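## Task

Shake or nudge the feeder tray so that the transparent vial ends up containing between 15 and 17 tablets, none spilled. At the finish the tray must rest against its stop and the vial must stand upright directly on the table, staying that way without any help from the robot. Then release everything and move the arms away.

## Robot and tools

Robot: two 7-joint arms, left_arm and right_arm, each with a parallel two-finger gripper. The names are labels only. In the shared scene frame the origin sits on the table surface midway between the arms, +x runs out across the table, +z is up, and left_arm is on the +y side. Loose items may occasionally get a brief outside shove.

execute_actions takes "actions", a list with zero or one entry, plus an optional "pictures" boolean (images are included by default). An empty list only reports the current state. A wait is {"steps": N}, N from 1 to 300 control steps (1/30 s each), counted from the previous result, and your own reply time uses up part of it. A motion is {"rows": [...], "steps": N} with 1 to 15 rows and N at most 15 (15 by default). Each row drives one step; if rows run out, the final row keeps being applied. A refused call moves nothing.

Every row is a single flat list of exactly 20 numbers covering both arms, even if only one arm should move: first left_arm's 10, then right_arm's 10. Each arm's 10 are: seven absolute joint target angles in radians (waist, shoulder, upper arm roll, elbow, forearm roll, wrist pitch, wrist roll, same order as the Joint positions line), then gripper position, force_limit and speed, each scaled to [-1, 1]. Joint ranges in radians: waist ±2.744, shoulder ±1.784, upper arm roll ±2.901, elbow -3.042 to -0.152, forearm roll ±2.807, wrist pitch 0.544 to 4.517, wrist roll ±3.016. A target more than 0.018 beyond a range end, and farther out than the joint's last reported angle, gets the call refused. True ends may differ by up to 0.018; overshooting targets are clipped there and the result may print "joint sent to its limit" (possibly about an earlier action still running). No such line does not prove there is more room.

Gripper numbers are absolute settings, not offsets. position: +1 fully open (140 mm gap), about -0.8 the pads touch, -1 closes until blocked. force_limit: roughly 14 N at -1, 60 N at 0, 107 N at +1 on parts up to 40 mm wide. speed: about 30 mm/s at -1, 140 at 0, 250 at +1. To keep a gripper unchanged, resend its previous three values; a 0 is a real command. Closing pushes the fingertips about 24 mm further from the wrist, so keep clearance above surfaces. Fingertips extend about 33 mm past end_effector_position when closed, 9 mm when fully open.

Motion limits: each step the joint target is held within a lead of the measured angle: 0.248 rad for waist, shoulder, upper arm roll and elbow, 0.677 for forearm roll, 0.715 for wrist pitch, 1.54 for wrist roll. If targets would move the gripper over 70 mm from where it is, all joints of that arm are scaled back. Far targets therefore take several calls. Between calls the arms keep heading to the last row sent until everything has nearly stopped or a step is HELD; after that only a new action moves them further.

Results: the state line gives, per arm, end_effector_position (metres, scene frame) and end_effector_quat_wxyz; it can be off, more so at long reach. The fingers point along the gripper's +z and open along its y. Joint positions (rad) and Joint velocities (rad/s) come per arm in column order. object_status: 0 moving, 1 blocked while opening, 2 blocked while closing (a grip), 3 reached the target or pads met (thin items may still be held). Check for 2 after closing. A stopped finger stays put until position changes by at least 0.01 or the object slips; to squeeze harder with status 2, raise force_limit and switch position between -1 and -0.98. position_measured is in counts, 3 open to 230 closed, not linear. "joint command not followed" means a clearance check altered joint targets; HELD marks steps where part of your row was not sent. MOTOR HOT warns of heating from holding loads; reaching the limit brakes that arm until cooled (OVER-TEMPERATURE FAULT).

Faults to avoid: contact torque reaching a joint's load limit (85 N m for the first four joints, 11 N m for the three wrist joints) or an external force of 85 N on an arm, tool or held item (weight included) halts that arm for 10 s and drops the rest of the call. Do not let the arms collide or push on each other. Avoid knocking anything off the table, spilling tablets, dropping, slamming or shoving hard. Move smoothly.

zoom_image: "camera" (cam_high 896x504, cam_low 896x504, cam_left_wrist 616x616, cam_right_wrist 616x616) and "region" [x0, y0, x1, y1] in that image's pixels from the top-left, at most 504 by 504; returns a magnified crop of the latest picture, useful for counting tablets in the vial.

finished_scene: "scene" (1 or 2) ends the current scene irreversibly, reports success, and gives the next task. Before calling it, make sure the count is in range, the tray sits on its stop, the vial stands by itself, and both grippers are open and clear. Replying without any tool call ends everything.

Each tool is called as name([rows], argument=value, ...), one row to a line, values as JSON.

## Session

execute_actions(actions=[])

Scene clock: 0.00 s of 4800.00 s.
left_arm: end_effector_position=(+0.1486, +0.2473, +0.3080) position_measured=3 object_status=3 end_effector_quat_wxyz=(+0.181, +0.900, -0.391, +0.064) | right_arm: end_effector_position=(+0.5438, -0.4093, +0.4289) position_measured=3 object_status=3 end_effector_quat_wxyz=(-0.007, +0.931, -0.365, +0.012)
Joint positions: left_arm=[-0.095 -1.269  0.104 -2.804 -0.287  1.566 -0.898] | right_arm=[ 0.005 -0.017 -0.009 -1.556  0.003  1.567 -0.778]
Joint velocities: left_arm=[ 0.001  0.001 -0.002  0.     0.001 -0.    -0.001] | right_arm=[ 0.    -0.     0.    -0.    -0.001  0.    -0.002]

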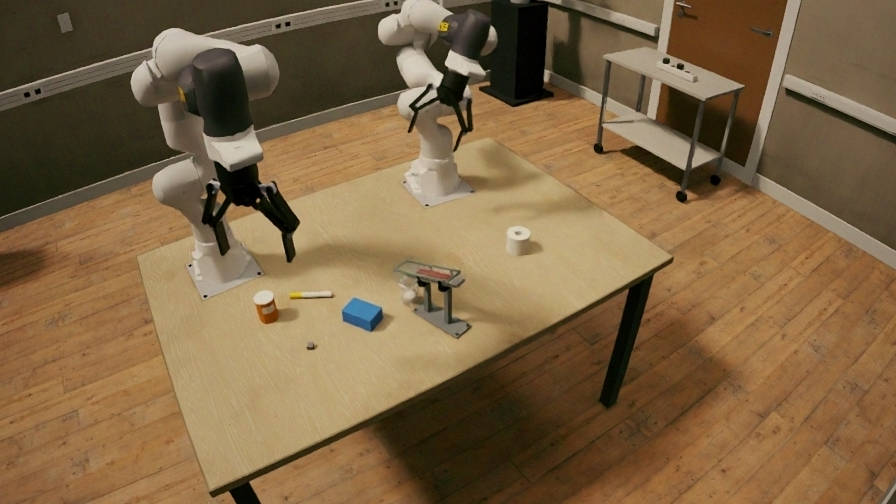

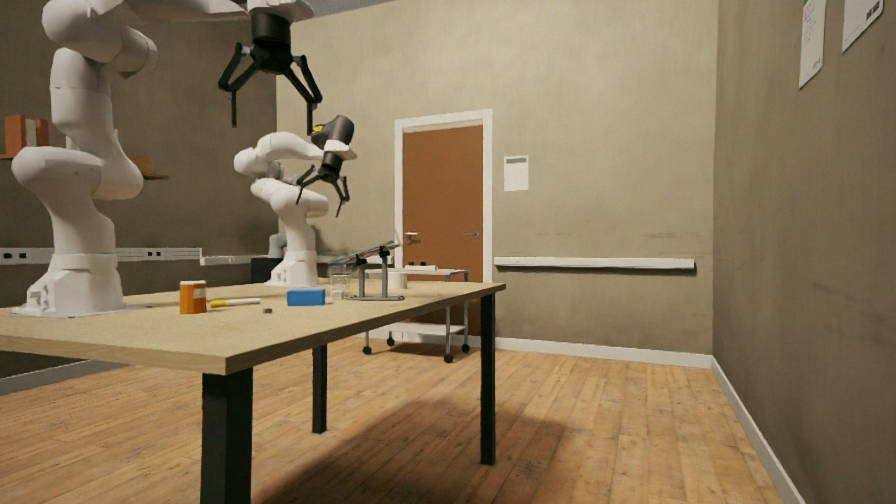

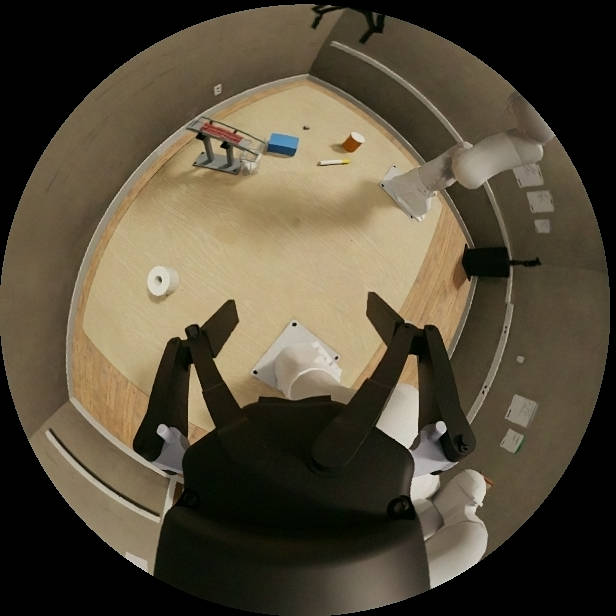

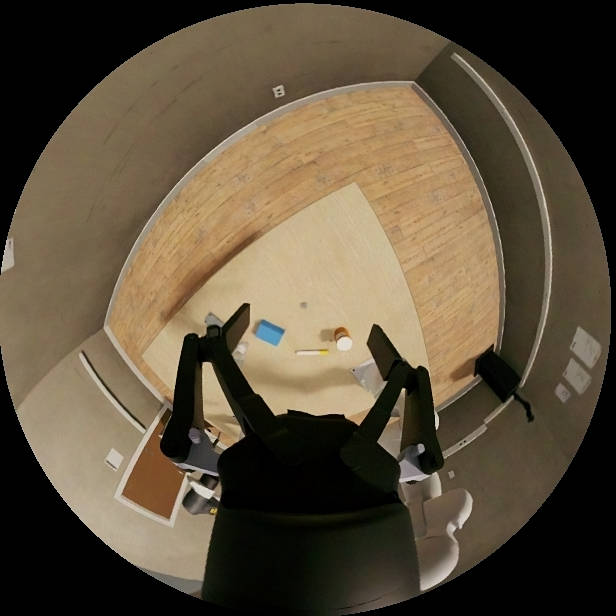

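zoom_image(camera="cam_high", region=[380, 245, 490, 355])

zoom_image(camera="cam_low", region=[315, 220, 415, 320])

zoom_image(camera="cam_left_wrist", region=[180, 100, 280, 200])

zoom_image(camera="cam_high", region=[170, 230, 300, 320])

zoom_image(camera="cam_high", region=[390, 150, 500, 220])

Region (380, 245, 490, 355) of cam_high's 896x504 image, scaled by 4.582, with more detail than that image has.

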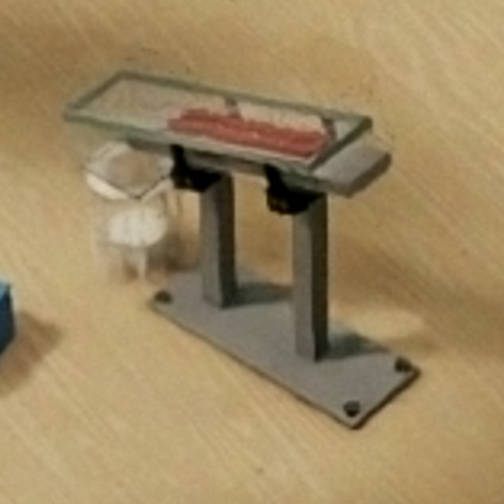

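Region (315, 220, 415, 320) of cam_low's 896x504 image, scaled by 5.040, with more detail than that image has.

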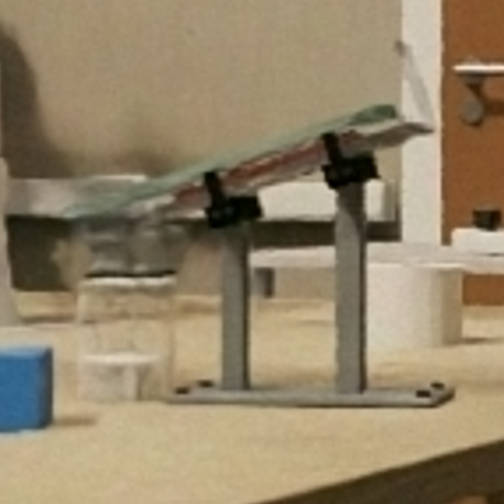

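Region (180, 100, 280, 200) of cam_left_wrist's 616x616 image, scaled by 5.040, with more detail than that image has.

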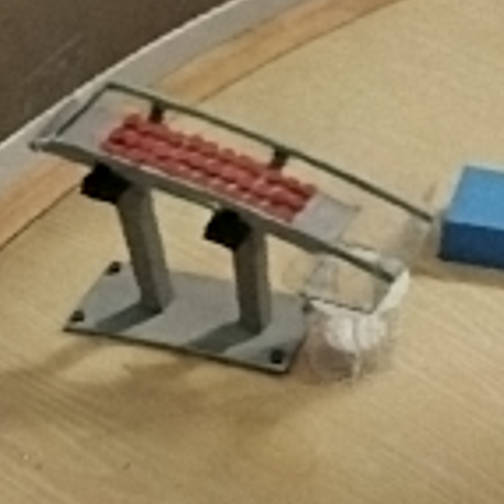

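Region (170, 230, 300, 320) of cam_high's 896x504 image, scaled by 3.877, with more detail than that image has; it fills the top 349 rows of this view, and the rest is white.

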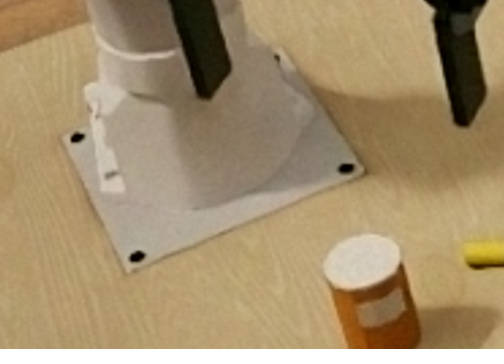

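Region (390, 150, 500, 220) of cam_high's 896x504 image, scaled by 4.582, with more detail than that image has; it fills the top 321 rows of this view, and the rest is white.

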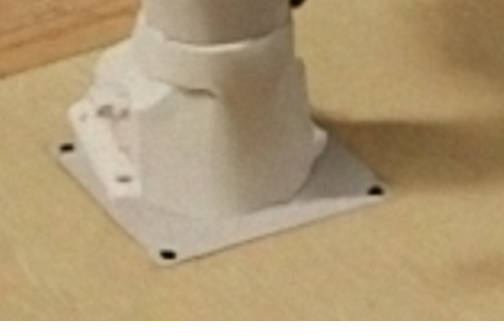

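zoom_image(camera="cam_right_wrist", region=[190, 290, 310, 380])

zoom_image(camera="cam_left_wrist", region=[230, 110, 330, 190])

zoom_image(camera="cam_high", region=[385, 255, 445, 315])

zoom_image(camera="cam_low", region=[320, 250, 375, 305])

zoom_image(camera="cam_left_wrist", region=[190, 112, 250, 152])

Region (190, 290, 310, 380) of cam_right_wrist's 616x616 image, scaled by 4.200, with more detail than that image has; it fills the top 378 rows of this view, and the rest is white.

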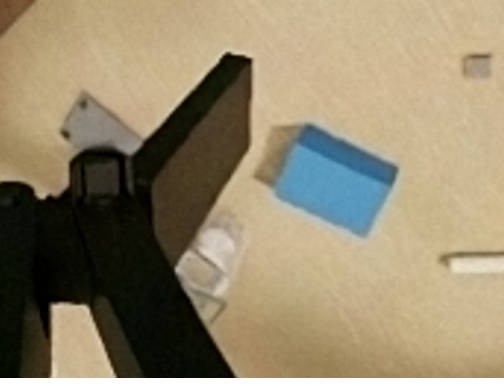

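Region (230, 110, 330, 190) of cam_left_wrist's 616x616 image, scaled by 5.040, with more detail than that image has; it fills the top 403 rows of this view, and the rest is white.

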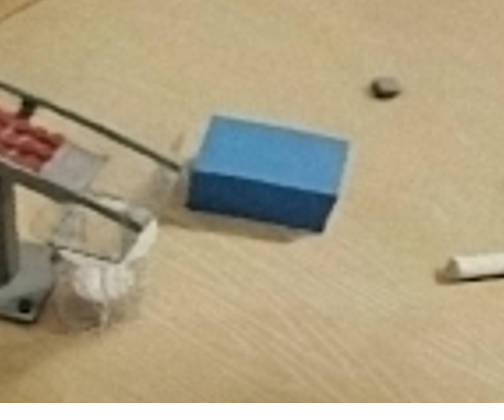

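Region (385, 255, 445, 315) of cam_high's 896x504 image, scaled by 8.400, with more detail than that image has.

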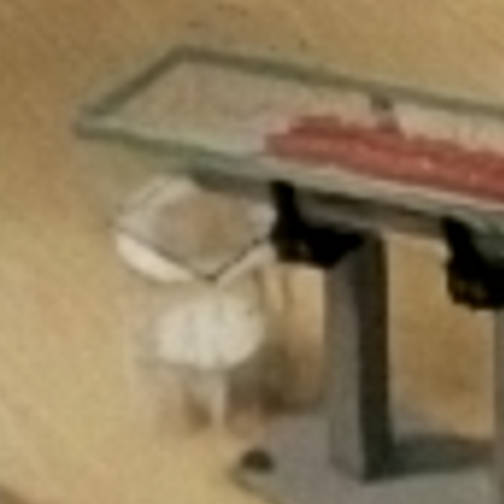

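Region (320, 250, 375, 305) of cam_low's 896x504 image, scaled by 9.164, with more detail than that image has.

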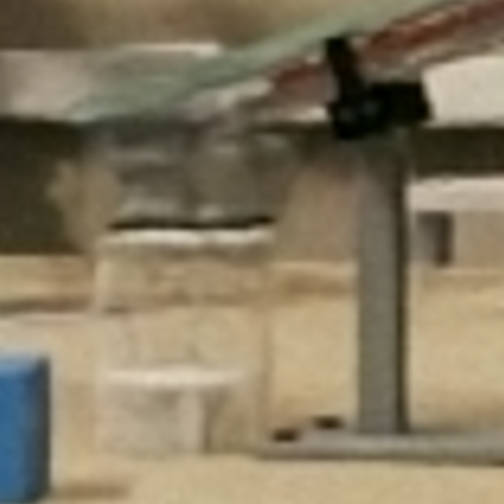

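Region (190, 112, 250, 152) of cam_left_wrist's 616x616 image, scaled by 8.400, with more detail than that image has.

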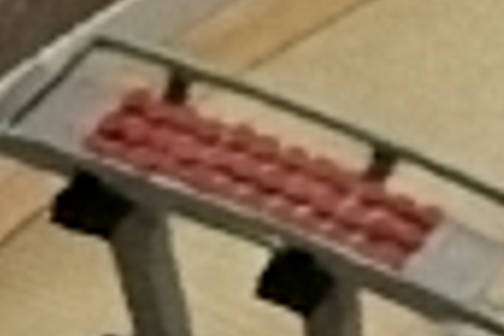

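zoom_image(camera="cam_high", region=[120, 240, 160, 280])

zoom_image(camera="cam_high", region=[470, 120, 510, 160])

zoom_image(camera="cam_high", region=[650, 240, 690, 280])

zoom_image(camera="cam_high", region=[195, 464, 235, 504])

zoom_image(camera="cam_high", region=[195, 170, 315, 280])

zoom_image(camera="cam_high", region=[395, 70, 495, 170])

Region (120, 240, 160, 280) of cam_high's 896x504 image, scaled by 12.600, with more detail than that image has.

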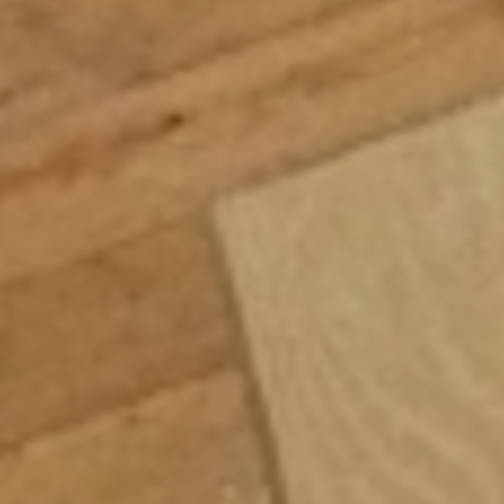

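Region (470, 120, 510, 160) of cam_high's 896x504 image, scaled by 12.600, with more detail than that image has.

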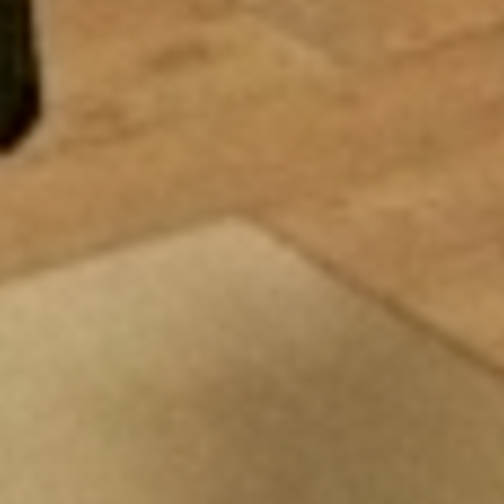

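Region (650, 240, 690, 280) of cam_high's 896x504 image, scaled by 12.600, with more detail than that image has.

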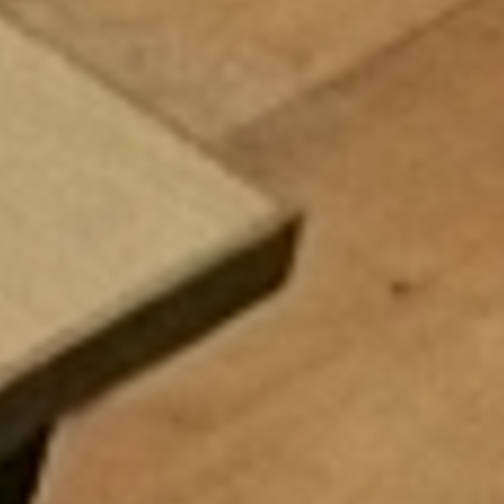

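Region (195, 464, 235, 504) of cam_high's 896x504 image, scaled by 12.600, with more detail than that image has.

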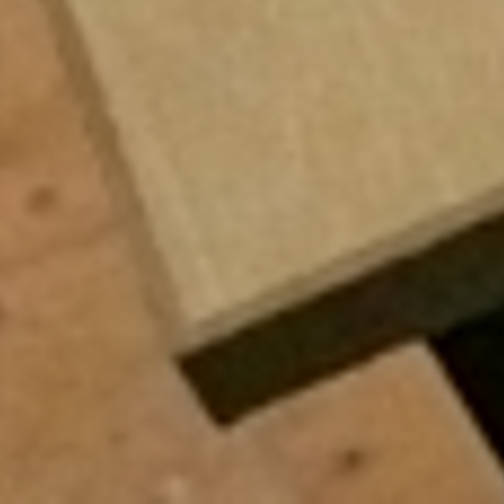

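Region (195, 170, 315, 280) of cam_high's 896x504 image, scaled by 4.200, with more detail than that image has; it fills the top 462 rows of this view, and the rest is white.

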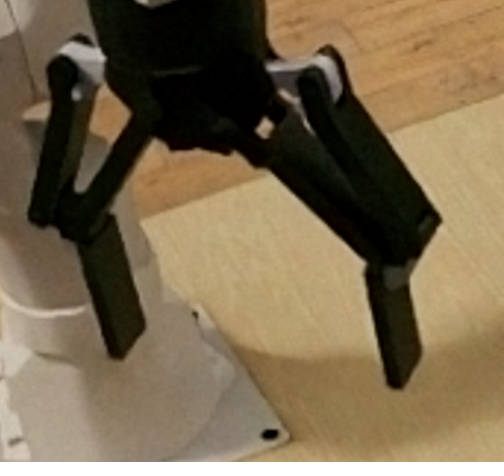

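Region (395, 70, 495, 170) of cam_high's 896x504 image, scaled by 5.040, with more detail than that image has.

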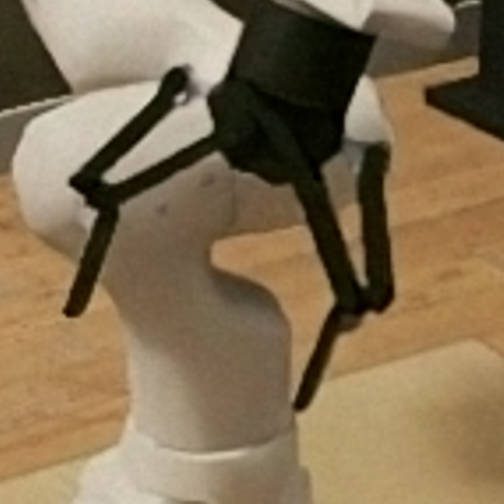

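zoom_image(camera="cam_high", region=[240, 270, 400, 360])

zoom_image(camera="cam_high", region=[425, 250, 485, 310])

zoom_image(camera="cam_low", region=[365, 220, 415, 270])

Region (240, 270, 400, 360) of cam_high's 896x504 image, scaled by 3.150, with more detail than that image has; it fills the top 284 rows of this view, and the rest is white.

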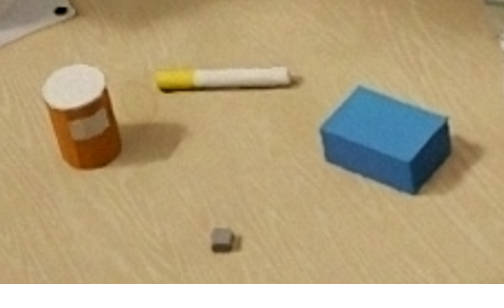

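Region (425, 250, 485, 310) of cam_high's 896x504 image, scaled by 8.400, with more detail than that image has.

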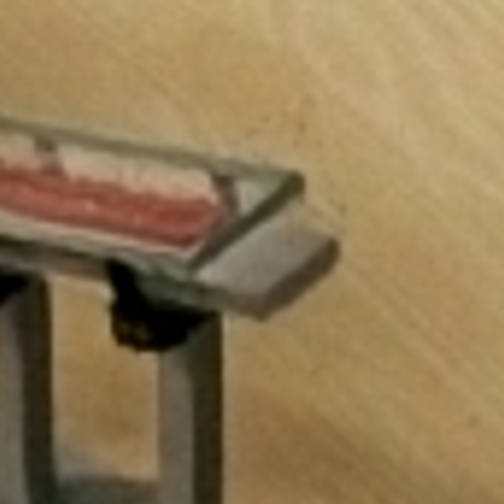

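Region (365, 220, 415, 270) of cam_low's 896x504 image, scaled by 10.080, with more detail than that image has.

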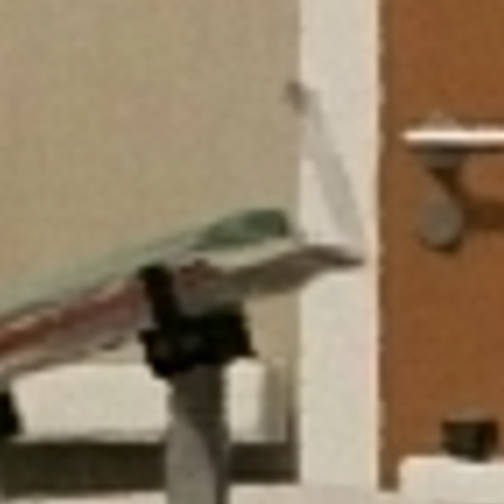

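execute_actions([
  {"rows": [
[-0.095,-1.269,0.1039,-2.804,-0.2866,1.5666,-0.8978,0.5,-0.8,-0.5, 0.005,-0.017,-0.009,-1.556,0.003,1.5684,-0.7790,0.2,-0.6,-0.5],
[-0.095,-1.269,0.1035,-2.804,-0.2855,1.5684,-0.8972,0.5,-0.8,-0.5, 0.005,-0.017,-0.009,-1.556,0.003,1.5727,-0.7821,0.2,-0.6,-0.5],
[-0.095,-1.269,0.1028,-2.804,-0.2838,1.5714,-0.8963,0.5,-0.8,-0.5, 0.005,-0.017,-0.008,-1.556,0.003,1.5798,-0.7869,0.2,-0.6,-0.5],
[-0.0952,-1.2682,0.1020,-2.8036,-0.2813,1.5756,-0.8950,0.5,-0.8,-0.5, 0.0059,-0.0177,-0.008,-1.5575,0.002,1.5897,-0.7937,0.2,-0.6,-0.5],
[-0.0957,-1.2659,0.1008,-2.8025,-0.2782,1.5810,-0.8934,0.5,-0.8,-0.5, 0.0086,-0.0199,-0.007,-1.5620,0.002,1.6025,-0.8021,0.2,-0.6,-0.5],
[-0.0967,-1.2621,0.0995,-2.8005,-0.2745,1.5876,-0.8915,0.5,-0.8,-0.5, 0.0129,-0.0235,-0.006,-1.5695,0.002,1.6181,-0.8123,0.2,-0.6,-0.5],
[-0.0980,-1.2568,0.0980,-2.7978,-0.2703,1.5953,-0.8893,0.5,-0.8,-0.5, 0.0189,-0.0285,-0.005,-1.5799,0.001,1.6365,-0.8239,0.2,-0.6,-0.5],
[-0.0997,-1.2499,0.0963,-2.7943,-0.2655,1.6043,-0.8868,0.5,-0.8,-0.5, 0.0264,-0.0349,-0.004,-1.5934,0.001,1.6578,-0.8371,0.2,-0.6,-0.5],
[-0.1017,-1.2415,0.0944,-2.7901,-0.2602,1.6145,-0.8841,0.5,-0.8,-0.5, 0.0354,-0.0427,-0.003,-1.6097,0,1.6819,-0.8516,0.2,-0.6,-0.5],
[-0.1042,-1.2316,0.0923,-2.7850,-0.2545,1.6259,-0.8811,0.5,-0.8,-0.5, 0.0457,-0.0518,-0.002,-1.6290,0,1.7088,-0.8673,0.2,-0.6,-0.5],
[-0.1070,-1.2201,0.0901,-2.7792,-0.2483,1.6384,-0.8778,0.5,-0.8,-0.5, 0.0574,-0.0623,-0.001,-1.6511,0,1.7386,-0.8844,0.2,-0.6,-0.5],
[-0.1101,-1.2071,0.0877,-2.7726,-0.2417,1.6522,-0.8744,0.5,-0.8,-0.5, 0.0702,-0.0740,0,-1.6761,0,1.7712,-0.9026,0.2,-0.6,-0.5],
[-0.1137,-1.1926,0.0852,-2.7652,-0.2347,1.6672,-0.8708,0.5,-0.8,-0.5, 0.0842,-0.0869,0,-1.7038,0,1.8067,-0.9217,0.2,-0.6,-0.5],
[-0.1176,-1.1766,0.0826,-2.7571,-0.2274,1.6833,-0.8670,0.5,-0.8,-0.5, 0.0993,-0.1010,0,-1.7343,0,1.8450,-0.9419,0.2,-0.6,-0.5],
[-0.1219,-1.1590,0.0799,-2.7482,-0.2197,1.7007,-0.8630,0.5,-0.8,-0.5, 0.1154,-0.1161,0,-1.7675,0,1.8861,-0.9628,0.2,-0.6,-0.5]
], "steps": 15},
], pictures=false)

execute_actions([
  {"rows": [
[-0.1266,-1.1399,0.0770,-2.7385,-0.2118,1.7186,-0.8588,0.5,-0.8,-0.5, 0.1324,-0.1323,0,-1.8033,0,1.9287,-0.9847,0.2,-0.6,-0.5],
[-0.1316,-1.1192,0.0741,-2.7280,-0.2036,1.7366,-0.8546,0.5,-0.8,-0.5, 0.1503,-0.1493,0,-1.8416,0,1.9712,-1.0071,0.2,-0.6,-0.5],
[-0.1371,-1.0971,0.0711,-2.7168,-0.1952,1.7546,-0.8502,0.5,-0.8,-0.5, 0.1689,-0.1672,0,-1.8824,0,2.0138,-1.0302,0.2,-0.6,-0.5],
[-0.1427,-1.0742,0.0680,-2.7052,-0.1867,1.7725,-0.8458,0.5,-0.8,-0.5, 0.1882,-0.1852,0,-1.9243,0,2.0563,-1.0538,0.2,-0.6,-0.5],
[-0.1483,-1.0512,0.0649,-2.6936,-0.1779,1.7905,-0.8412,0.5,-0.8,-0.5, 0.2081,-0.2026,0,-1.9657,0,2.0989,-1.0778,0.2,-0.6,-0.5],
[-0.1539,-1.0283,0.0617,-2.6819,-0.1691,1.8084,-0.8366,0.5,-0.8,-0.5, 0.2286,-0.2195,0,-2.0068,0,2.1414,-1.1021,0.2,-0.6,-0.5],
[-0.1595,-1.0054,0.0585,-2.6703,-0.1601,1.8264,-0.8319,0.5,-0.8,-0.5, 0.2495,-0.2358,0,-2.0475,0,2.1840,-1.1268,0.2,-0.6,-0.5],
[-0.1651,-0.9825,0.0552,-2.6587,-0.1510,1.8444,-0.8272,0.5,-0.8,-0.5, 0.2708,-0.2515,0,-2.0877,0,2.2265,-1.1516,0.2,-0.6,-0.5],
[-0.1707,-0.9596,0.0520,-2.6471,-0.1420,1.8623,-0.8225,0.5,-0.8,-0.5, 0.2924,-0.2666,0,-2.1274,0,2.2690,-1.1765,0.2,-0.6,-0.5],
[-0.1763,-0.9366,0.0488,-2.6354,-0.1330,1.8803,-0.8178,0.5,-0.8,-0.5, 0.3142,-0.2812,0,-2.1668,0,2.3116,-1.2014,0.2,-0.6,-0.5],
[-0.1819,-0.9137,0.0455,-2.6238,-0.1239,1.8982,-0.8131,0.5,-0.8,-0.5, 0.3363,-0.2955,0,-2.2058,0,2.3541,-1.2262,0.2,-0.6,-0.5],
[-0.1875,-0.8908,0.0423,-2.6122,-0.1149,1.9162,-0.8084,0.5,-0.8,-0.5, 0.3583,-0.3097,0,-2.2447,0,2.3967,-1.2509,0.2,-0.6,-0.5],
[-0.1931,-0.8679,0.0391,-2.6006,-0.1061,1.9341,-0.8038,0.5,-0.8,-0.5, 0.3803,-0.3238,0,-2.2833,0,2.4392,-1.2752,0.2,-0.6,-0.5],
[-0.1988,-0.8449,0.0360,-2.5889,-0.0973,1.9521,-0.7992,0.5,-0.8,-0.5, 0.4024,-0.3374,0,-2.3214,0,2.4818,-1.2992,0.2,-0.6,-0.5],
[-0.2044,-0.8220,0.0329,-2.5773,-0.0888,1.9701,-0.7948,0.5,-0.8,-0.5, 0.4242,-0.3505,0,-2.3590,0,2.5243,-1.3228,0.2,-0.6,-0.5]
], "steps": 15},
], pictures=false)

execute_actions([
  {"rows": [
[-0.2100,-0.7991,0.0299,-2.5657,-0.0804,1.9880,-0.7904,0.5,-0.8,-0.5, 0.4458,-0.3629,0,-2.3959,0,2.5669,-1.3459,0.2,-0.6,-0.5],
[-0.2156,-0.7762,0.0270,-2.5541,-0.0722,2.0060,-0.7862,0.5,-0.8,-0.5, 0.4671,-0.3743,0,-2.4320,0,2.6094,-1.3683,0.2,-0.6,-0.5],
[-0.2212,-0.7533,0.0241,-2.5424,-0.0643,2.0239,-0.7820,0.5,-0.8,-0.5, 0.4880,-0.3846,0,-2.4671,0,2.6520,-1.3902,0.2,-0.6,-0.5],
[-0.2268,-0.7303,0.0214,-2.5308,-0.0566,2.0419,-0.7780,0.5,-0.8,-0.5, 0.5085,-0.3936,0,-2.5013,0,2.6945,-1.4111,0.2,-0.6,-0.5],
[-0.2324,-0.7074,0.0188,-2.5192,-0.0493,2.0599,-0.7742,0.5,-0.8,-0.5, 0.5284,-0.4011,0,-2.5342,0,2.7371,-1.4313,0.2,-0.6,-0.5],
[-0.2380,-0.6845,0.0163,-2.5076,-0.0423,2.0778,-0.7706,0.5,-0.8,-0.5, 0.5477,-0.4069,0,-2.5659,0,2.7796,-1.4504,0.2,-0.6,-0.5],
[-0.2436,-0.6616,0.0139,-2.4959,-0.0357,2.0958,-0.7672,0.5,-0.8,-0.5, 0.5663,-0.4108,0,-2.5962,0,2.8222,-1.4686,0.2,-0.6,-0.5],
[-0.2492,-0.6387,0.0117,-2.4843,-0.0295,2.1137,-0.7639,0.5,-0.8,-0.5, 0.5842,-0.4127,0,-2.6249,0,2.8647,-1.4857,0.2,-0.6,-0.5],
[-0.2548,-0.6157,0.0096,-2.4727,-0.0238,2.1317,-0.7609,0.5,-0.8,-0.5, 0.6012,-0.4122,0,-2.6520,0,2.9073,-1.5014,0.2,-0.6,-0.5],
[-0.2604,-0.5928,0.0077,-2.4611,-0.0185,2.1496,-0.7582,0.5,-0.8,-0.5, 0.6173,-0.4094,0,-2.6773,0,2.9498,-1.5159,0.2,-0.6,-0.5],
[-0.2661,-0.5699,0.0060,-2.4494,-0.0137,2.1676,-0.7557,0.5,-0.8,-0.5, 0.6324,-0.4038,0,-2.7009,0,2.9924,-1.5291,0.2,-0.6,-0.5],
[-0.2717,-0.5470,0.0045,-2.4378,-0.0095,2.1856,-0.7535,0.5,-0.8,-0.5, 0.6464,-0.3956,0,-2.7228,0,3.0349,-1.5407,0.2,-0.6,-0.5],
[-0.2773,-0.5240,0.0032,-2.4262,-0.0058,2.2035,-0.7516,0.5,-0.8,-0.5, 0.6592,-0.3851,0,-2.7433,0,3.0775,-1.5509,0.2,-0.6,-0.5],
[-0.2829,-0.5011,0.0020,-2.4146,-0.0027,2.2215,-0.7500,0.5,-0.8,-0.5, 0.6709,-0.3724,0,-2.7622,0,3.1200,-1.5593,0.2,-0.6,-0.5],
[-0.2885,-0.4782,0.0012,-2.4029,-0.0002,2.2394,-0.7487,0.5,-0.8,-0.5, 0.6812,-0.3577,0,-2.7797,0,3.1626,-1.5661,0.2,-0.6,-0.5]
], "steps": 15},
], pictures=false)

execute_actions([
  {"rows": [
[-0.2941,-0.4553,0.0005,-2.3913,0.0015,2.2574,-0.7478,0.5,-0.8,-0.5, 0.6902,-0.3413,0,-2.7960,0,3.2051,-1.5709,0.2,-0.6,-0.5],
[-0.2997,-0.4324,0,-2.3797,0.0026,2.2754,-0.7472,0.5,-0.8,-0.5, 0.6977,-0.3234,0,-2.8110,0,3.2477,-1.5740,0.2,-0.6,-0.5],
[-0.3053,-0.4094,0,-2.3681,0.003,2.2933,-0.747,0.5,-0.8,-0.5, 0.7037,-0.3043,0,-2.8249,0,3.2902,-1.575,0.2,-0.6,-0.5],
[-0.3109,-0.3865,0,-2.3564,0.003,2.3113,-0.747,0.5,-0.8,-0.5, 0.7080,-0.2841,0,-2.8377,0,3.3328,-1.575,0.2,-0.6,-0.5],
[-0.3165,-0.3636,0,-2.3448,0.003,2.3292,-0.747,0.5,-0.8,-0.5, 0.7107,-0.2630,0,-2.8496,0,3.3753,-1.575,0.2,-0.6,-0.5],
[-0.3221,-0.3407,0,-2.3332,0.003,2.3472,-0.747,0.5,-0.8,-0.5, 0.7116,-0.2410,0,-2.8604,0,3.4179,-1.575,0.2,-0.6,-0.5],
[-0.3277,-0.3177,0,-2.3216,0.003,2.3651,-0.747,0.5,-0.8,-0.5, 0.7116,-0.2181,0,-2.8702,0,3.4604,-1.575,0.2,-0.6,-0.5],
[-0.3334,-0.2948,0,-2.3099,0.003,2.3831,-0.747,0.5,-0.8,-0.5, 0.7116,-0.1941,0,-2.8789,0,3.5030,-1.575,0.2,-0.6,-0.5],
[-0.3390,-0.2719,0,-2.2983,0.003,2.4011,-0.747,0.5,-0.8,-0.5, 0.7116,-0.1691,0,-2.8865,0,3.5455,-1.575,0.2,-0.6,-0.5],
[-0.3446,-0.2490,0,-2.2867,0.003,2.4190,-0.747,0.5,-0.8,-0.5, 0.7116,-0.1431,0,-2.8930,0,3.5880,-1.575,0.2,-0.6,-0.5],
[-0.3502,-0.2261,0,-2.2751,0.003,2.4370,-0.747,0.5,-0.8,-0.5, 0.7116,-0.1161,0,-2.8984,0,3.6306,-1.575,0.2,-0.6,-0.5],
[-0.3558,-0.2031,0,-2.2634,0.003,2.4549,-0.747,0.5,-0.8,-0.5, 0.7116,-0.0881,0,-2.9027,0,3.6731,-1.575,0.2,-0.6,-0.5],
[-0.3614,-0.1802,0,-2.2518,0.003,2.4729,-0.747,0.5,-0.8,-0.5, 0.7116,-0.0590,0,-2.9059,0,3.7157,-1.575,0.2,-0.6,-0.5],
[-0.3670,-0.1573,0,-2.2402,0.003,2.4909,-0.747,0.5,-0.8,-0.5, 0.7116,-0.0289,0,-2.9080,0,3.7582,-1.575,0.2,-0.6,-0.5],
[-0.3726,-0.1344,0,-2.2286,0.003,2.5088,-0.747,0.5,-0.8,-0.5, 0.7116,0.0023,0,-2.9090,0,3.8008,-1.575,0.2,-0.6,-0.5]
], "steps": 15},
], pictures=false)

execute_actions([
  {"rows": [
[-0.3782,-0.1115,0,-2.2169,0.003,2.5272,-0.747,0.5,-0.8,-0.5, 0.7116,0.0345,0,-2.9090,0,3.8439,-1.575,0.2,-0.6,-0.5],
[-0.3838,-0.0885,0,-2.2053,0.003,2.5453,-0.747,0.5,-0.8,-0.5, 0.7116,0.0678,0,-2.9078,0,3.8862,-1.575,0.2,-0.6,-0.5],
[-0.3894,-0.0656,0,-2.1937,0.003,2.5623,-0.747,0.5,-0.8,-0.5, 0.7116,0.1022,0,-2.9054,0,3.9277,-1.575,0.2,-0.6,-0.5],
[-0.3949,-0.0435,0,-2.1825,0.003,2.5791,-0.747,0.5,-0.8,-0.5, 0.7116,0.1365,0,-2.9021,0,3.9663,-1.575,0.2,-0.6,-0.5],
[-0.3999,-0.0228,0,-2.1720,0.003,2.5936,-0.747,0.5,-0.8,-0.5, 0.7116,0.1694,0,-2.8980,0,4.0001,-1.575,0.2,-0.6,-0.5],
[-0.4046,-0.0037,0,-2.1623,0.003,2.6060,-0.747,0.5,-0.8,-0.5, 0.7116,0.2006,0,-2.8934,0,4.0300,-1.575,0.2,-0.6,-0.5],
[-0.4089,0.0139,0,-2.1534,0.003,2.6172,-0.747,0.5,-0.8,-0.5, 0.7116,0.2300,0,-2.8885,0,4.0561,-1.575,0.2,-0.6,-0.5],
[-0.4128,0.0299,0,-2.1453,0.003,2.6272,-0.747,0.5,-0.8,-0.5, 0.7116,0.2574,0,-2.8834,0,4.0784,-1.575,0.2,-0.6,-0.5],
[-0.4164,0.0444,0,-2.1379,0.003,2.6350,-0.747,0.5,-0.8,-0.5, 0.7116,0.2827,0,-2.8784,0,4.0978,-1.575,0.2,-0.6,-0.5],
[-0.4195,0.0574,0,-2.1313,0.003,2.6415,-0.747,0.5,-0.8,-0.5, 0.7116,0.3057,0,-2.8735,0,4.1144,-1.575,0.2,-0.6,-0.5],
[-0.4223,0.0689,0,-2.1255,0.003,2.6469,-0.747,0.5,-0.8,-0.5, 0.7116,0.3263,0,-2.8689,0,4.1272,-1.575,0.2,-0.6,-0.5],
[-0.4248,0.0788,0,-2.1205,0.003,2.6511,-0.747,0.5,-0.8,-0.5, 0.7116,0.3443,0,-2.8646,0,4.1371,-1.575,0.2,-0.6,-0.5],
[-0.4268,0.0872,0,-2.1162,0.003,2.6541,-0.747,0.5,-0.8,-0.5, 0.7116,0.3597,0,-2.8609,0,4.1442,-1.575,0.2,-0.6,-0.5],
[-0.4285,0.0941,0,-2.1127,0.003,2.6559,-0.747,0.5,-0.8,-0.5, 0.7116,0.3724,0,-2.8577,0,4.1475,-1.575,0.2,-0.6,-0.5],
[-0.4298,0.0994,0,-2.1100,0.003,2.6555,-0.747,0.5,-0.8,-0.5, 0.7116,0.3824,0,-2.8552,0,4.1469,-1.575,0.2,-0.6,-0.5]
], "steps": 15},
], pictures=false)

execute_actions([
  {"rows": [
[-0.4308,0.1032,0,-2.1080,0.003,2.654,-0.747,0.5,-0.8,-0.5, 0.7116,0.3896,0,-2.8534,0,4.1440,-1.575,0.2,-0.6,-0.5],
[-0.4313,0.1055,0,-2.1069,0.003,2.652,-0.747,0.5,-0.8,-0.5, 0.7116,0.3939,0,-2.8523,0,4.1390,-1.575,0.2,-0.6,-0.5],
[-0.4315,0.1063,0,-2.1065,0.003,2.650,-0.747,0.5,-0.8,-0.5, 0.7116,0.3953,0,-2.8519,0,4.1340,-1.575,0.2,-0.6,-0.5],
[-0.4315,0.1063,0,-2.1065,0.003,2.648,-0.747,0.5,-0.8,-0.5, 0.7116,0.3953,0,-2.8519,0,4.1290,-1.575,0.2,-0.6,-0.5],
[-0.4315,0.1063,0,-2.1065,0.003,2.647,-0.747,0.5,-0.8,-0.5, 0.7116,0.3953,0,-2.8519,0,4.1240,-1.575,0.2,-0.6,-0.5]
], "steps": 15},
], pictures=true)

Scene clock: 120.50 s of 4800.00 s.
left_arm: end_effector_position=(+0.1784, +0.2558, +0.3112) position_measured=66 object_status=0 end_effector_quat_wxyz=(+0.147, +0.902, -0.399, +0.074) | right_arm: end_effector_position=(+0.5554, -0.3623, +0.4140) position_measured=67 object_status=0 end_effector_quat_wxyz=(-0.028, +0.955, -0.290, +0.059)
Joint positions: left_arm=[-0.113 -1.193  0.087 -2.766 -0.243  1.641 -0.886] | right_arm=[ 0.082 -0.086 -0.005 -1.706  0.002  1.75  -0.854]
Joint velocities: left_arm=[-0.102  0.433 -0.073  0.219  0.176  0.358  0.064] | right_arm=[ 0.403 -0.359  0.048 -0.776 -0.     0.789 -0.347]
Steps of this call (steps 1 to 90: nothing new was sent; then 117.00 s passed at rest; steps 91 to 105: all 15 steps of this action). Readings (joint positions | what the end effector reports):
91: left_arm=[-0.095 -1.269 0.104 -2.804 -0.287 1.566 -0.898] | right_arm=[0.005 -0.017 -0.009 -1.556 0.003 1.567 -0.778] | left_arm position_measured=3 object_status=0 | right_arm position_measured=3 object_status=0
92: left_arm=[-0.095 -1.269 0.104 -2.804 -0.287 1.566 -0.898] | right_arm=[0.005 -0.017 -0.009 -1.556 0.003 1.568 -0.778] | left_arm position_measured=7 object_status=0 | right_arm position_measured=7 object_status=0
94: left_arm=[-0.095 -1.269 0.104 -2.804 -0.286 1.567 -0.898] | right_arm=[0.005 -0.017 -0.009 -1.556 0.003 1.572 -0.780] | left_arm position_measured=16 object_status=0 | right_arm position_measured=16 object_status=0
98: left_arm=[-0.096 -1.261 0.100 -2.800 -0.277 1.580 -0.897] | right_arm=[0.012 -0.024 -0.009 -1.574 0.003 1.603 -0.792] | left_arm position_measured=34 object_status=0 | right_arm position_measured=34 object_status=0
105: the state above

Scene clock: 121.00 s of 4800.00 s.
left_arm: end_effector_position=(+0.2848, +0.2544, +0.3214) position_measured=66 object_status=3 end_effector_quat_wxyz=(+0.053, +0.885, -0.454, +0.092) | right_arm: end_effector_position=(+0.5018, -0.2015, +0.3253) position_measured=104 object_status=3 end_effector_quat_wxyz=(-0.078, +0.983, -0.008, +0.167)
Joint positions: left_arm=[-0.191 -0.872  0.041 -2.603 -0.119  1.885 -0.835] | right_arm=[ 0.377 -0.318  0.001 -2.276  0.002  2.327 -1.129]
Joint velocities: left_arm=[-0.161  0.671 -0.097  0.335  0.241  0.517  0.118] | right_arm=[ 0.62  -0.386  0.035 -1.091 -0.001  1.146 -0.63 ]
Steps of this call (steps 1 to 15: all 15 steps of this action). Readings (joint positions | what the end effector reports):
1: left_arm=[-0.116 -1.177 0.084 -2.757 -0.236 1.654 -0.884] | right_arm=[0.097 -0.100 -0.004 -1.736 0.002 1.781 -0.867] | left_arm position_measured=66 object_status=0 | right_arm position_measured=71 object_status=0
2: left_arm=[-0.121 -1.160 0.082 -2.749 -0.229 1.668 -0.881] | right_arm=[0.113 -0.115 -0.003 -1.769 0.002 1.814 -0.881] | left_arm position_measured=66 object_status=0 | right_arm position_measured=76 object_status=0
4: left_arm=[-0.130 -1.121 0.076 -2.728 -0.214 1.698 -0.876] | right_arm=[0.148 -0.148 -0.002 -1.841 0.002 1.885 -0.912] | left_arm position_measured=66 object_status=0 | right_arm position_measured=85 object_status=0
8: left_arm=[-0.152 -1.032 0.064 -2.684 -0.181 1.764 -0.863] | right_arm=[0.226 -0.215 -0.001 -2.000 0.002 2.040 -0.983] | left_arm position_measured=66 object_status=3 | right_arm position_measured=103 object_status=0
15: the state above

Scene clock: 121.50 s of 4800.00 s.
left_arm: end_effector_position=(+0.4009, +0.2053, +0.3153) position_measured=66 object_status=3 end_effector_quat_wxyz=(-0.020, +0.837, -0.533, +0.125) | right_arm: end_effector_position=(+0.4035, -0.0825, +0.2350) position_measured=104 object_status=3 end_effector_quat_wxyz=(-0.124, +0.916, +0.264, +0.274)
Joint positions: left_arm=[-0.275 -0.529  0.005 -2.428 -0.016  2.154 -0.778] | right_arm=[ 0.654 -0.383  0.001 -2.734  0.001  2.962 -1.428]
Joint velocities: left_arm=[-0.159  0.671 -0.045  0.333  0.115  0.522  0.084] | right_arm=[ 0.354  0.306  0.006 -0.581 -0.004  1.184 -0.447]
Steps of this call (steps 1 to 15: all 15 steps of this action). Readings (joint positions | what the end effector reports):
1: left_arm=[-0.196 -0.849 0.038 -2.591 -0.110 1.903 -0.831] | right_arm=[0.399 -0.332 0.001 -2.314 0.002 2.369 -1.151] | left_arm position_measured=66 object_status=3 | right_arm position_measured=104 object_status=3
2: left_arm=[-0.202 -0.827 0.035 -2.580 -0.102 1.921 -0.827] | right_arm=[0.421 -0.345 0.001 -2.351 0.002 2.411 -1.173] | left_arm position_measured=66 object_status=3 | right_arm position_measured=104 object_status=3
4: left_arm=[-0.213 -0.781 0.029 -2.556 -0.085 1.957 -0.819] | right_arm=[0.463 -0.368 0.001 -2.424 0.002 2.496 -1.217] | left_arm position_measured=66 object_status=3 | right_arm position_measured=104 object_status=3
8: left_arm=[-0.236 -0.689 0.019 -2.510 -0.055 2.028 -0.802] | right_arm=[0.544 -0.400 0.001 -2.557 0.002 2.665 -1.302] | left_arm position_measured=66 object_status=3 | right_arm position_measured=104 object_status=3
15: the state above

Scene clock: 122.00 s of 4800.00 s.
left_arm: end_effector_position=(+0.5002, +0.1176, +0.2794) position_measured=66 object_status=3 end_effector_quat_wxyz=(-0.033, +0.798, -0.576, +0.173) | right_arm: end_effector_position=(+0.3800, -0.0634, +0.1417) position_measured=104 object_status=3 end_effector_quat_wxyz=(-0.143, +0.867, +0.333, +0.343)
Joint positions: left_arm=[-0.359 -0.185  0.001 -2.254  0.001  2.423 -0.757] | right_arm=[ 0.71  -0.062  0.001 -2.901  0.001  3.6   -1.544]
Joint velocities: left_arm=[-0.161  0.67  -0.005  0.329  0.005  0.519  0.019] | right_arm=[ 0.001  0.851 -0.002 -0.089  0.     1.188 -0.089]
Steps of this call (steps 1 to 15: all 15 steps of this action). Readings (joint positions | what the end effector reports):
1: left_arm=[-0.281 -0.506 0.004 -2.417 -0.012 2.172 -0.776] | right_arm=[0.666 -0.371 0.001 -2.754 0.001 3.005 -1.443] | left_arm position_measured=66 object_status=3 | right_arm position_measured=104 object_status=3
2: left_arm=[-0.286 -0.483 0.003 -2.405 -0.009 2.190 -0.773] | right_arm=[0.676 -0.357 0.001 -2.772 0.001 3.047 -1.456] | left_arm position_measured=66 object_status=3 | right_arm position_measured=104 object_status=3
4: left_arm=[-0.297 -0.437 0.002 -2.382 -0.005 2.226 -0.769] | right_arm=[0.693 -0.324 0.001 -2.804 0.001 3.132 -1.479] | left_arm position_measured=66 object_status=3 | right_arm position_measured=104 object_status=3
8: left_arm=[-0.320 -0.345 0.001 -2.335 -0.001 2.297 -0.763] | right_arm=[0.707 -0.243 0.001 -2.855 0.001 3.302 -1.512] | left_arm position_measured=66 object_status=3 | right_arm position_measured=104 object_status=3
15: the state above

Scene clock: 122.50 s of 4800.00 s.
left_arm: end_effector_position=(+0.5564, +0.0417, +0.2253) position_measured=66 object_status=3 end_effector_quat_wxyz=(-0.033, +0.772, -0.601, +0.206) | right_arm: end_effector_position=(+0.3799, -0.0634, +0.0724) position_measured=104 object_status=3 end_effector_quat_wxyz=(-0.156, +0.844, +0.335, +0.388)
Joint positions: left_arm=[-0.425  0.083  0.    -2.122  0.001  2.625 -0.752] | right_arm=[ 0.71   0.351  0.001 -2.865  0.001  4.079 -1.566]
Joint velocities: left_arm=[-0.059  0.236  0.     0.113 -0.     0.166  0.003] | right_arm=[-0.     0.424  0.     0.093 -0.     0.382 -0.017]
Steps of this call (steps 1 to 15: all 15 steps of this action). Readings (joint positions | what the end effector reports):
1: left_arm=[-0.365 -0.162 0.001 -2.242 0.001 2.441 -0.756] | right_arm=[0.710 -0.032 0.001 -2.903 0.001 3.643 -1.547] | left_arm position_measured=66 object_status=3 | right_arm position_measured=104 object_status=3
2: left_arm=[-0.370 -0.139 0.001 -2.231 0.001 2.459 -0.756] | right_arm=[0.710 -0.001 0.001 -2.904 0.001 3.685 -1.549] | left_arm position_measured=66 object_status=3 | right_arm position_measured=104 object_status=3
4: left_arm=[-0.381 -0.093 0.001 -2.208 0.001 2.495 -0.755] | right_arm=[0.710 0.064 0.001 -2.904 0.001 3.770 -1.554] | left_arm position_measured=66 object_status=3 | right_arm position_measured=104 object_status=3
8: left_arm=[-0.402 -0.010 0.000 -2.167 0.001 2.558 -0.754] | right_arm=[0.710 0.193 0.001 -2.894 0.001 3.919 -1.560] | left_arm position_measured=66 object_status=3 | right_arm position_measured=104 object_status=3
15: the state above

Scene clock: 123.00 s of 4800.00 s.
left_arm: end_effector_position=(+0.5614, +0.0348, +0.2219) position_measured=66 object_status=3 end_effector_quat_wxyz=(-0.033, +0.769, -0.602, +0.211) | right_arm: end_effector_position=(+0.3801, -0.0631, +0.0657) position_measured=104 object_status=3 end_effector_quat_wxyz=(-0.157, +0.842, +0.336, +0.393)
Joint positions: left_arm=[-0.43   0.105  0.    -2.108  0.001  2.644 -0.752] | right_arm=[ 0.71   0.393  0.001 -2.854  0.001  4.12  -1.571]
Joint velocities: left_arm=[-0.     0.    -0.001  0.001  0.001  0.005 -0.001] | right_arm=[ 0.001 -0.001  0.     0.002 -0.001  0.01  -0.002]
Steps of this call (steps 1 to 15: all 15 steps of this action). Readings (joint positions | what the end effector reports):
1: left_arm=[-0.427 0.090 0.000 -2.118 0.001 2.630 -0.752] | right_arm=[0.710 0.364 0.001 -2.862 0.001 4.090 -1.567] | left_arm position_measured=66 object_status=3 | right_arm position_measured=104 object_status=3
2: left_arm=[-0.428 0.096 0.000 -2.115 0.001 2.634 -0.752] | right_arm=[0.710 0.374 0.001 -2.859 0.001 4.098 -1.567] | left_arm position_measured=66 object_status=3 | right_arm position_measured=104 object_status=3
4: left_arm=[-0.430 0.102 0.000 -2.112 0.001 2.638 -0.752] | right_arm=[0.710 0.386 0.001 -2.857 0.001 4.108 -1.568] | left_arm position_measured=66 object_status=3 | right_arm position_measured=104 object_status=3
8: left_arm=[-0.430 0.105 0.000 -2.109 0.001 2.641 -0.752] | right_arm=[0.710 0.392 0.001 -2.854 0.001 4.115 -1.569] | left_arm position_measured=66 object_status=3 | right_arm position_measured=104 object_status=3
15: the state above

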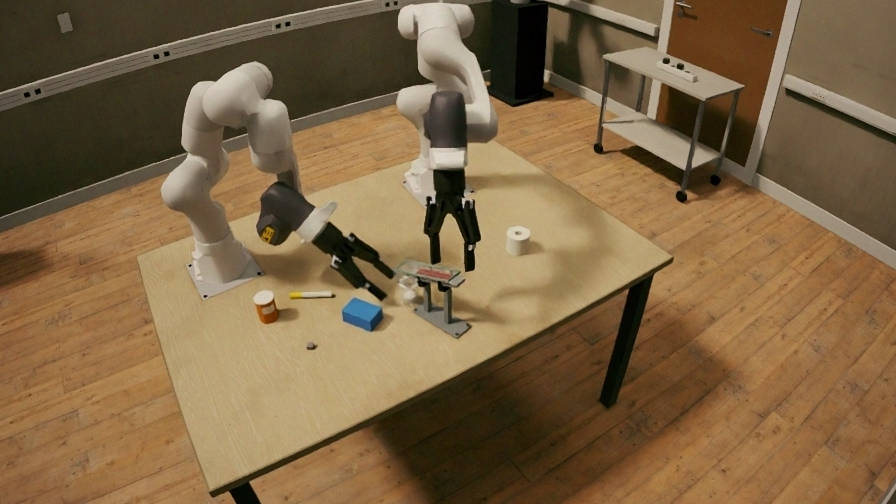

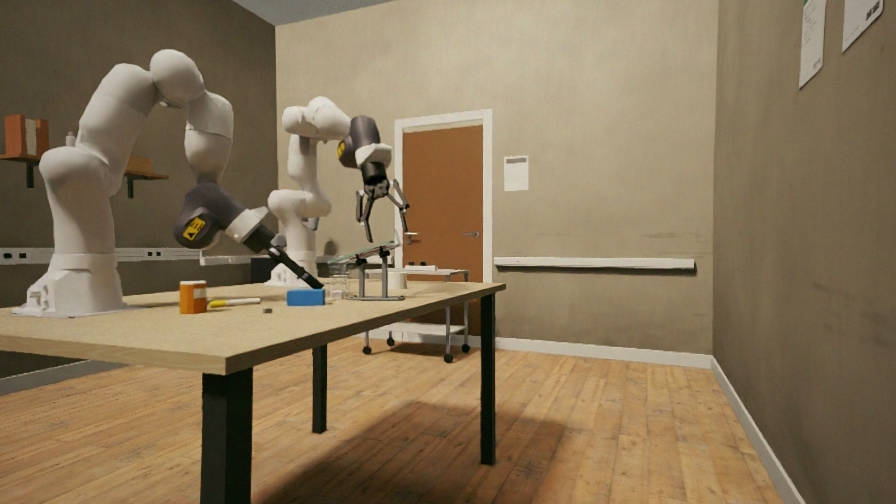

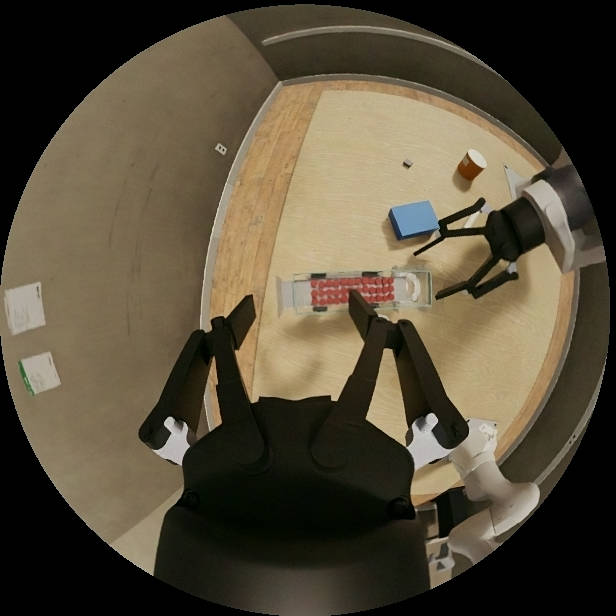

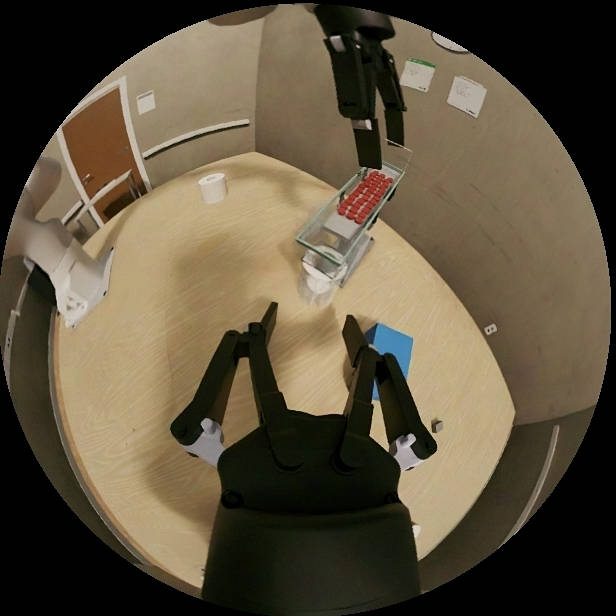

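zoom_image(camera="cam_left_wrist", region=[230, 250, 380, 340])

zoom_image(camera="cam_left_wrist", region=[350, 235, 470, 325])

zoom_image(camera="cam_right_wrist", region=[250, 210, 390, 350])

zoom_image(camera="cam_right_wrist", region=[310, 120, 430, 240])

zoom_image(camera="cam_low", region=[340, 200, 420, 270])

zoom_image(camera="cam_low", region=[280, 240, 360, 310])

zoom_image(camera="cam_high", region=[340, 240, 440, 330])

Region (230, 250, 380, 340) of cam_left_wrist's 616x616 image, scaled by 3.360, with more detail than that image has; it fills the top 302 rows of this view, and the rest is white.

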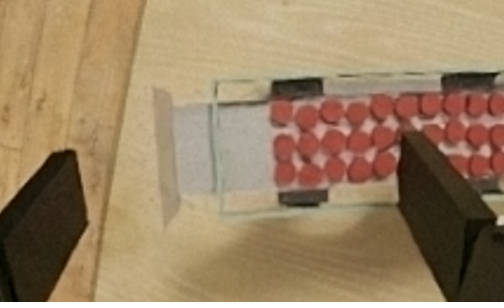

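Region (350, 235, 470, 325) of cam_left_wrist's 616x616 image, scaled by 4.200, with more detail than that image has; it fills the top 378 rows of this view, and the rest is white.

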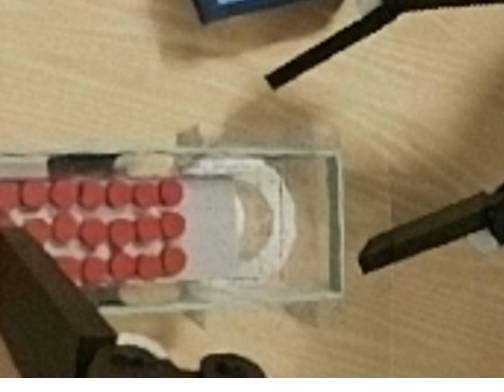

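Region (250, 210, 390, 350) of cam_right_wrist's 616x616 image, scaled by 3.600, with more detail than that image has.

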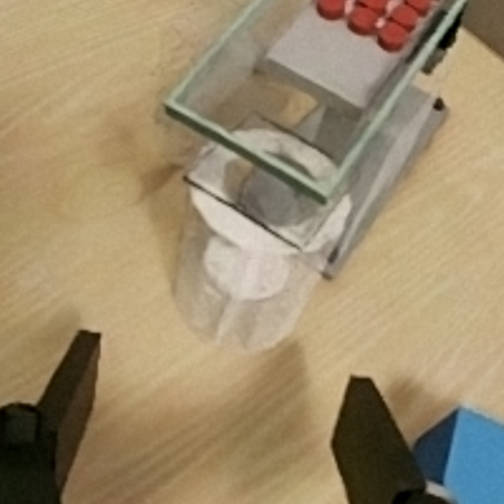

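Region (310, 120, 430, 240) of cam_right_wrist's 616x616 image, scaled by 4.200, with more detail than that image has.

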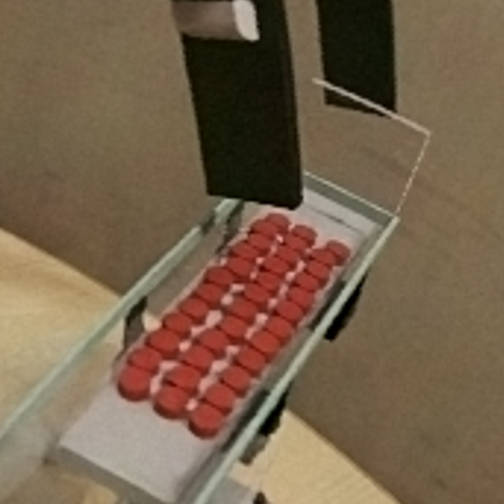

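Region (340, 200, 420, 270) of cam_low's 896x504 image, scaled by 6.300, with more detail than that image has; it fills the top 441 rows of this view, and the rest is white.

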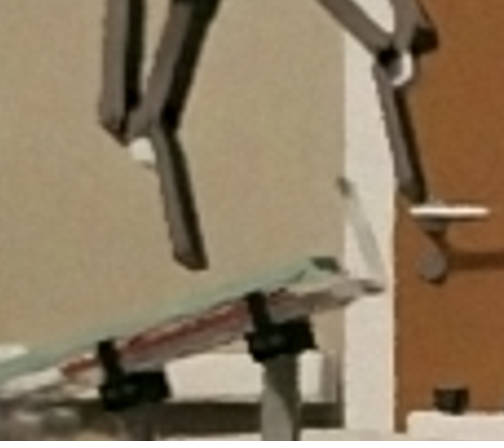

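Region (280, 240, 360, 310) of cam_low's 896x504 image, scaled by 6.300, with more detail than that image has; it fills the top 441 rows of this view, and the rest is white.

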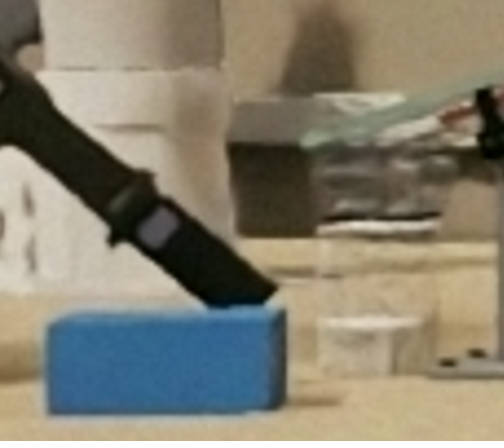

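Region (340, 240, 440, 330) of cam_high's 896x504 image, scaled by 5.040, with more detail than that image has; it fills the top 454 rows of this view, and the rest is white.

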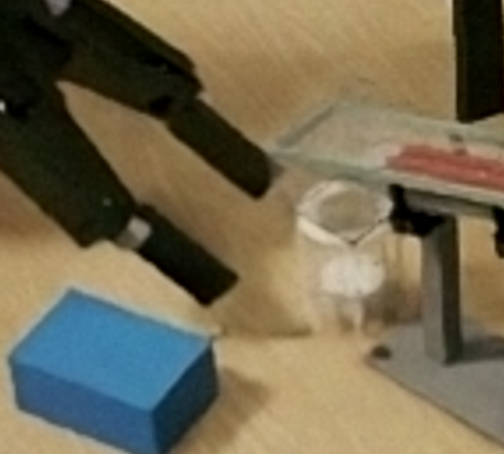

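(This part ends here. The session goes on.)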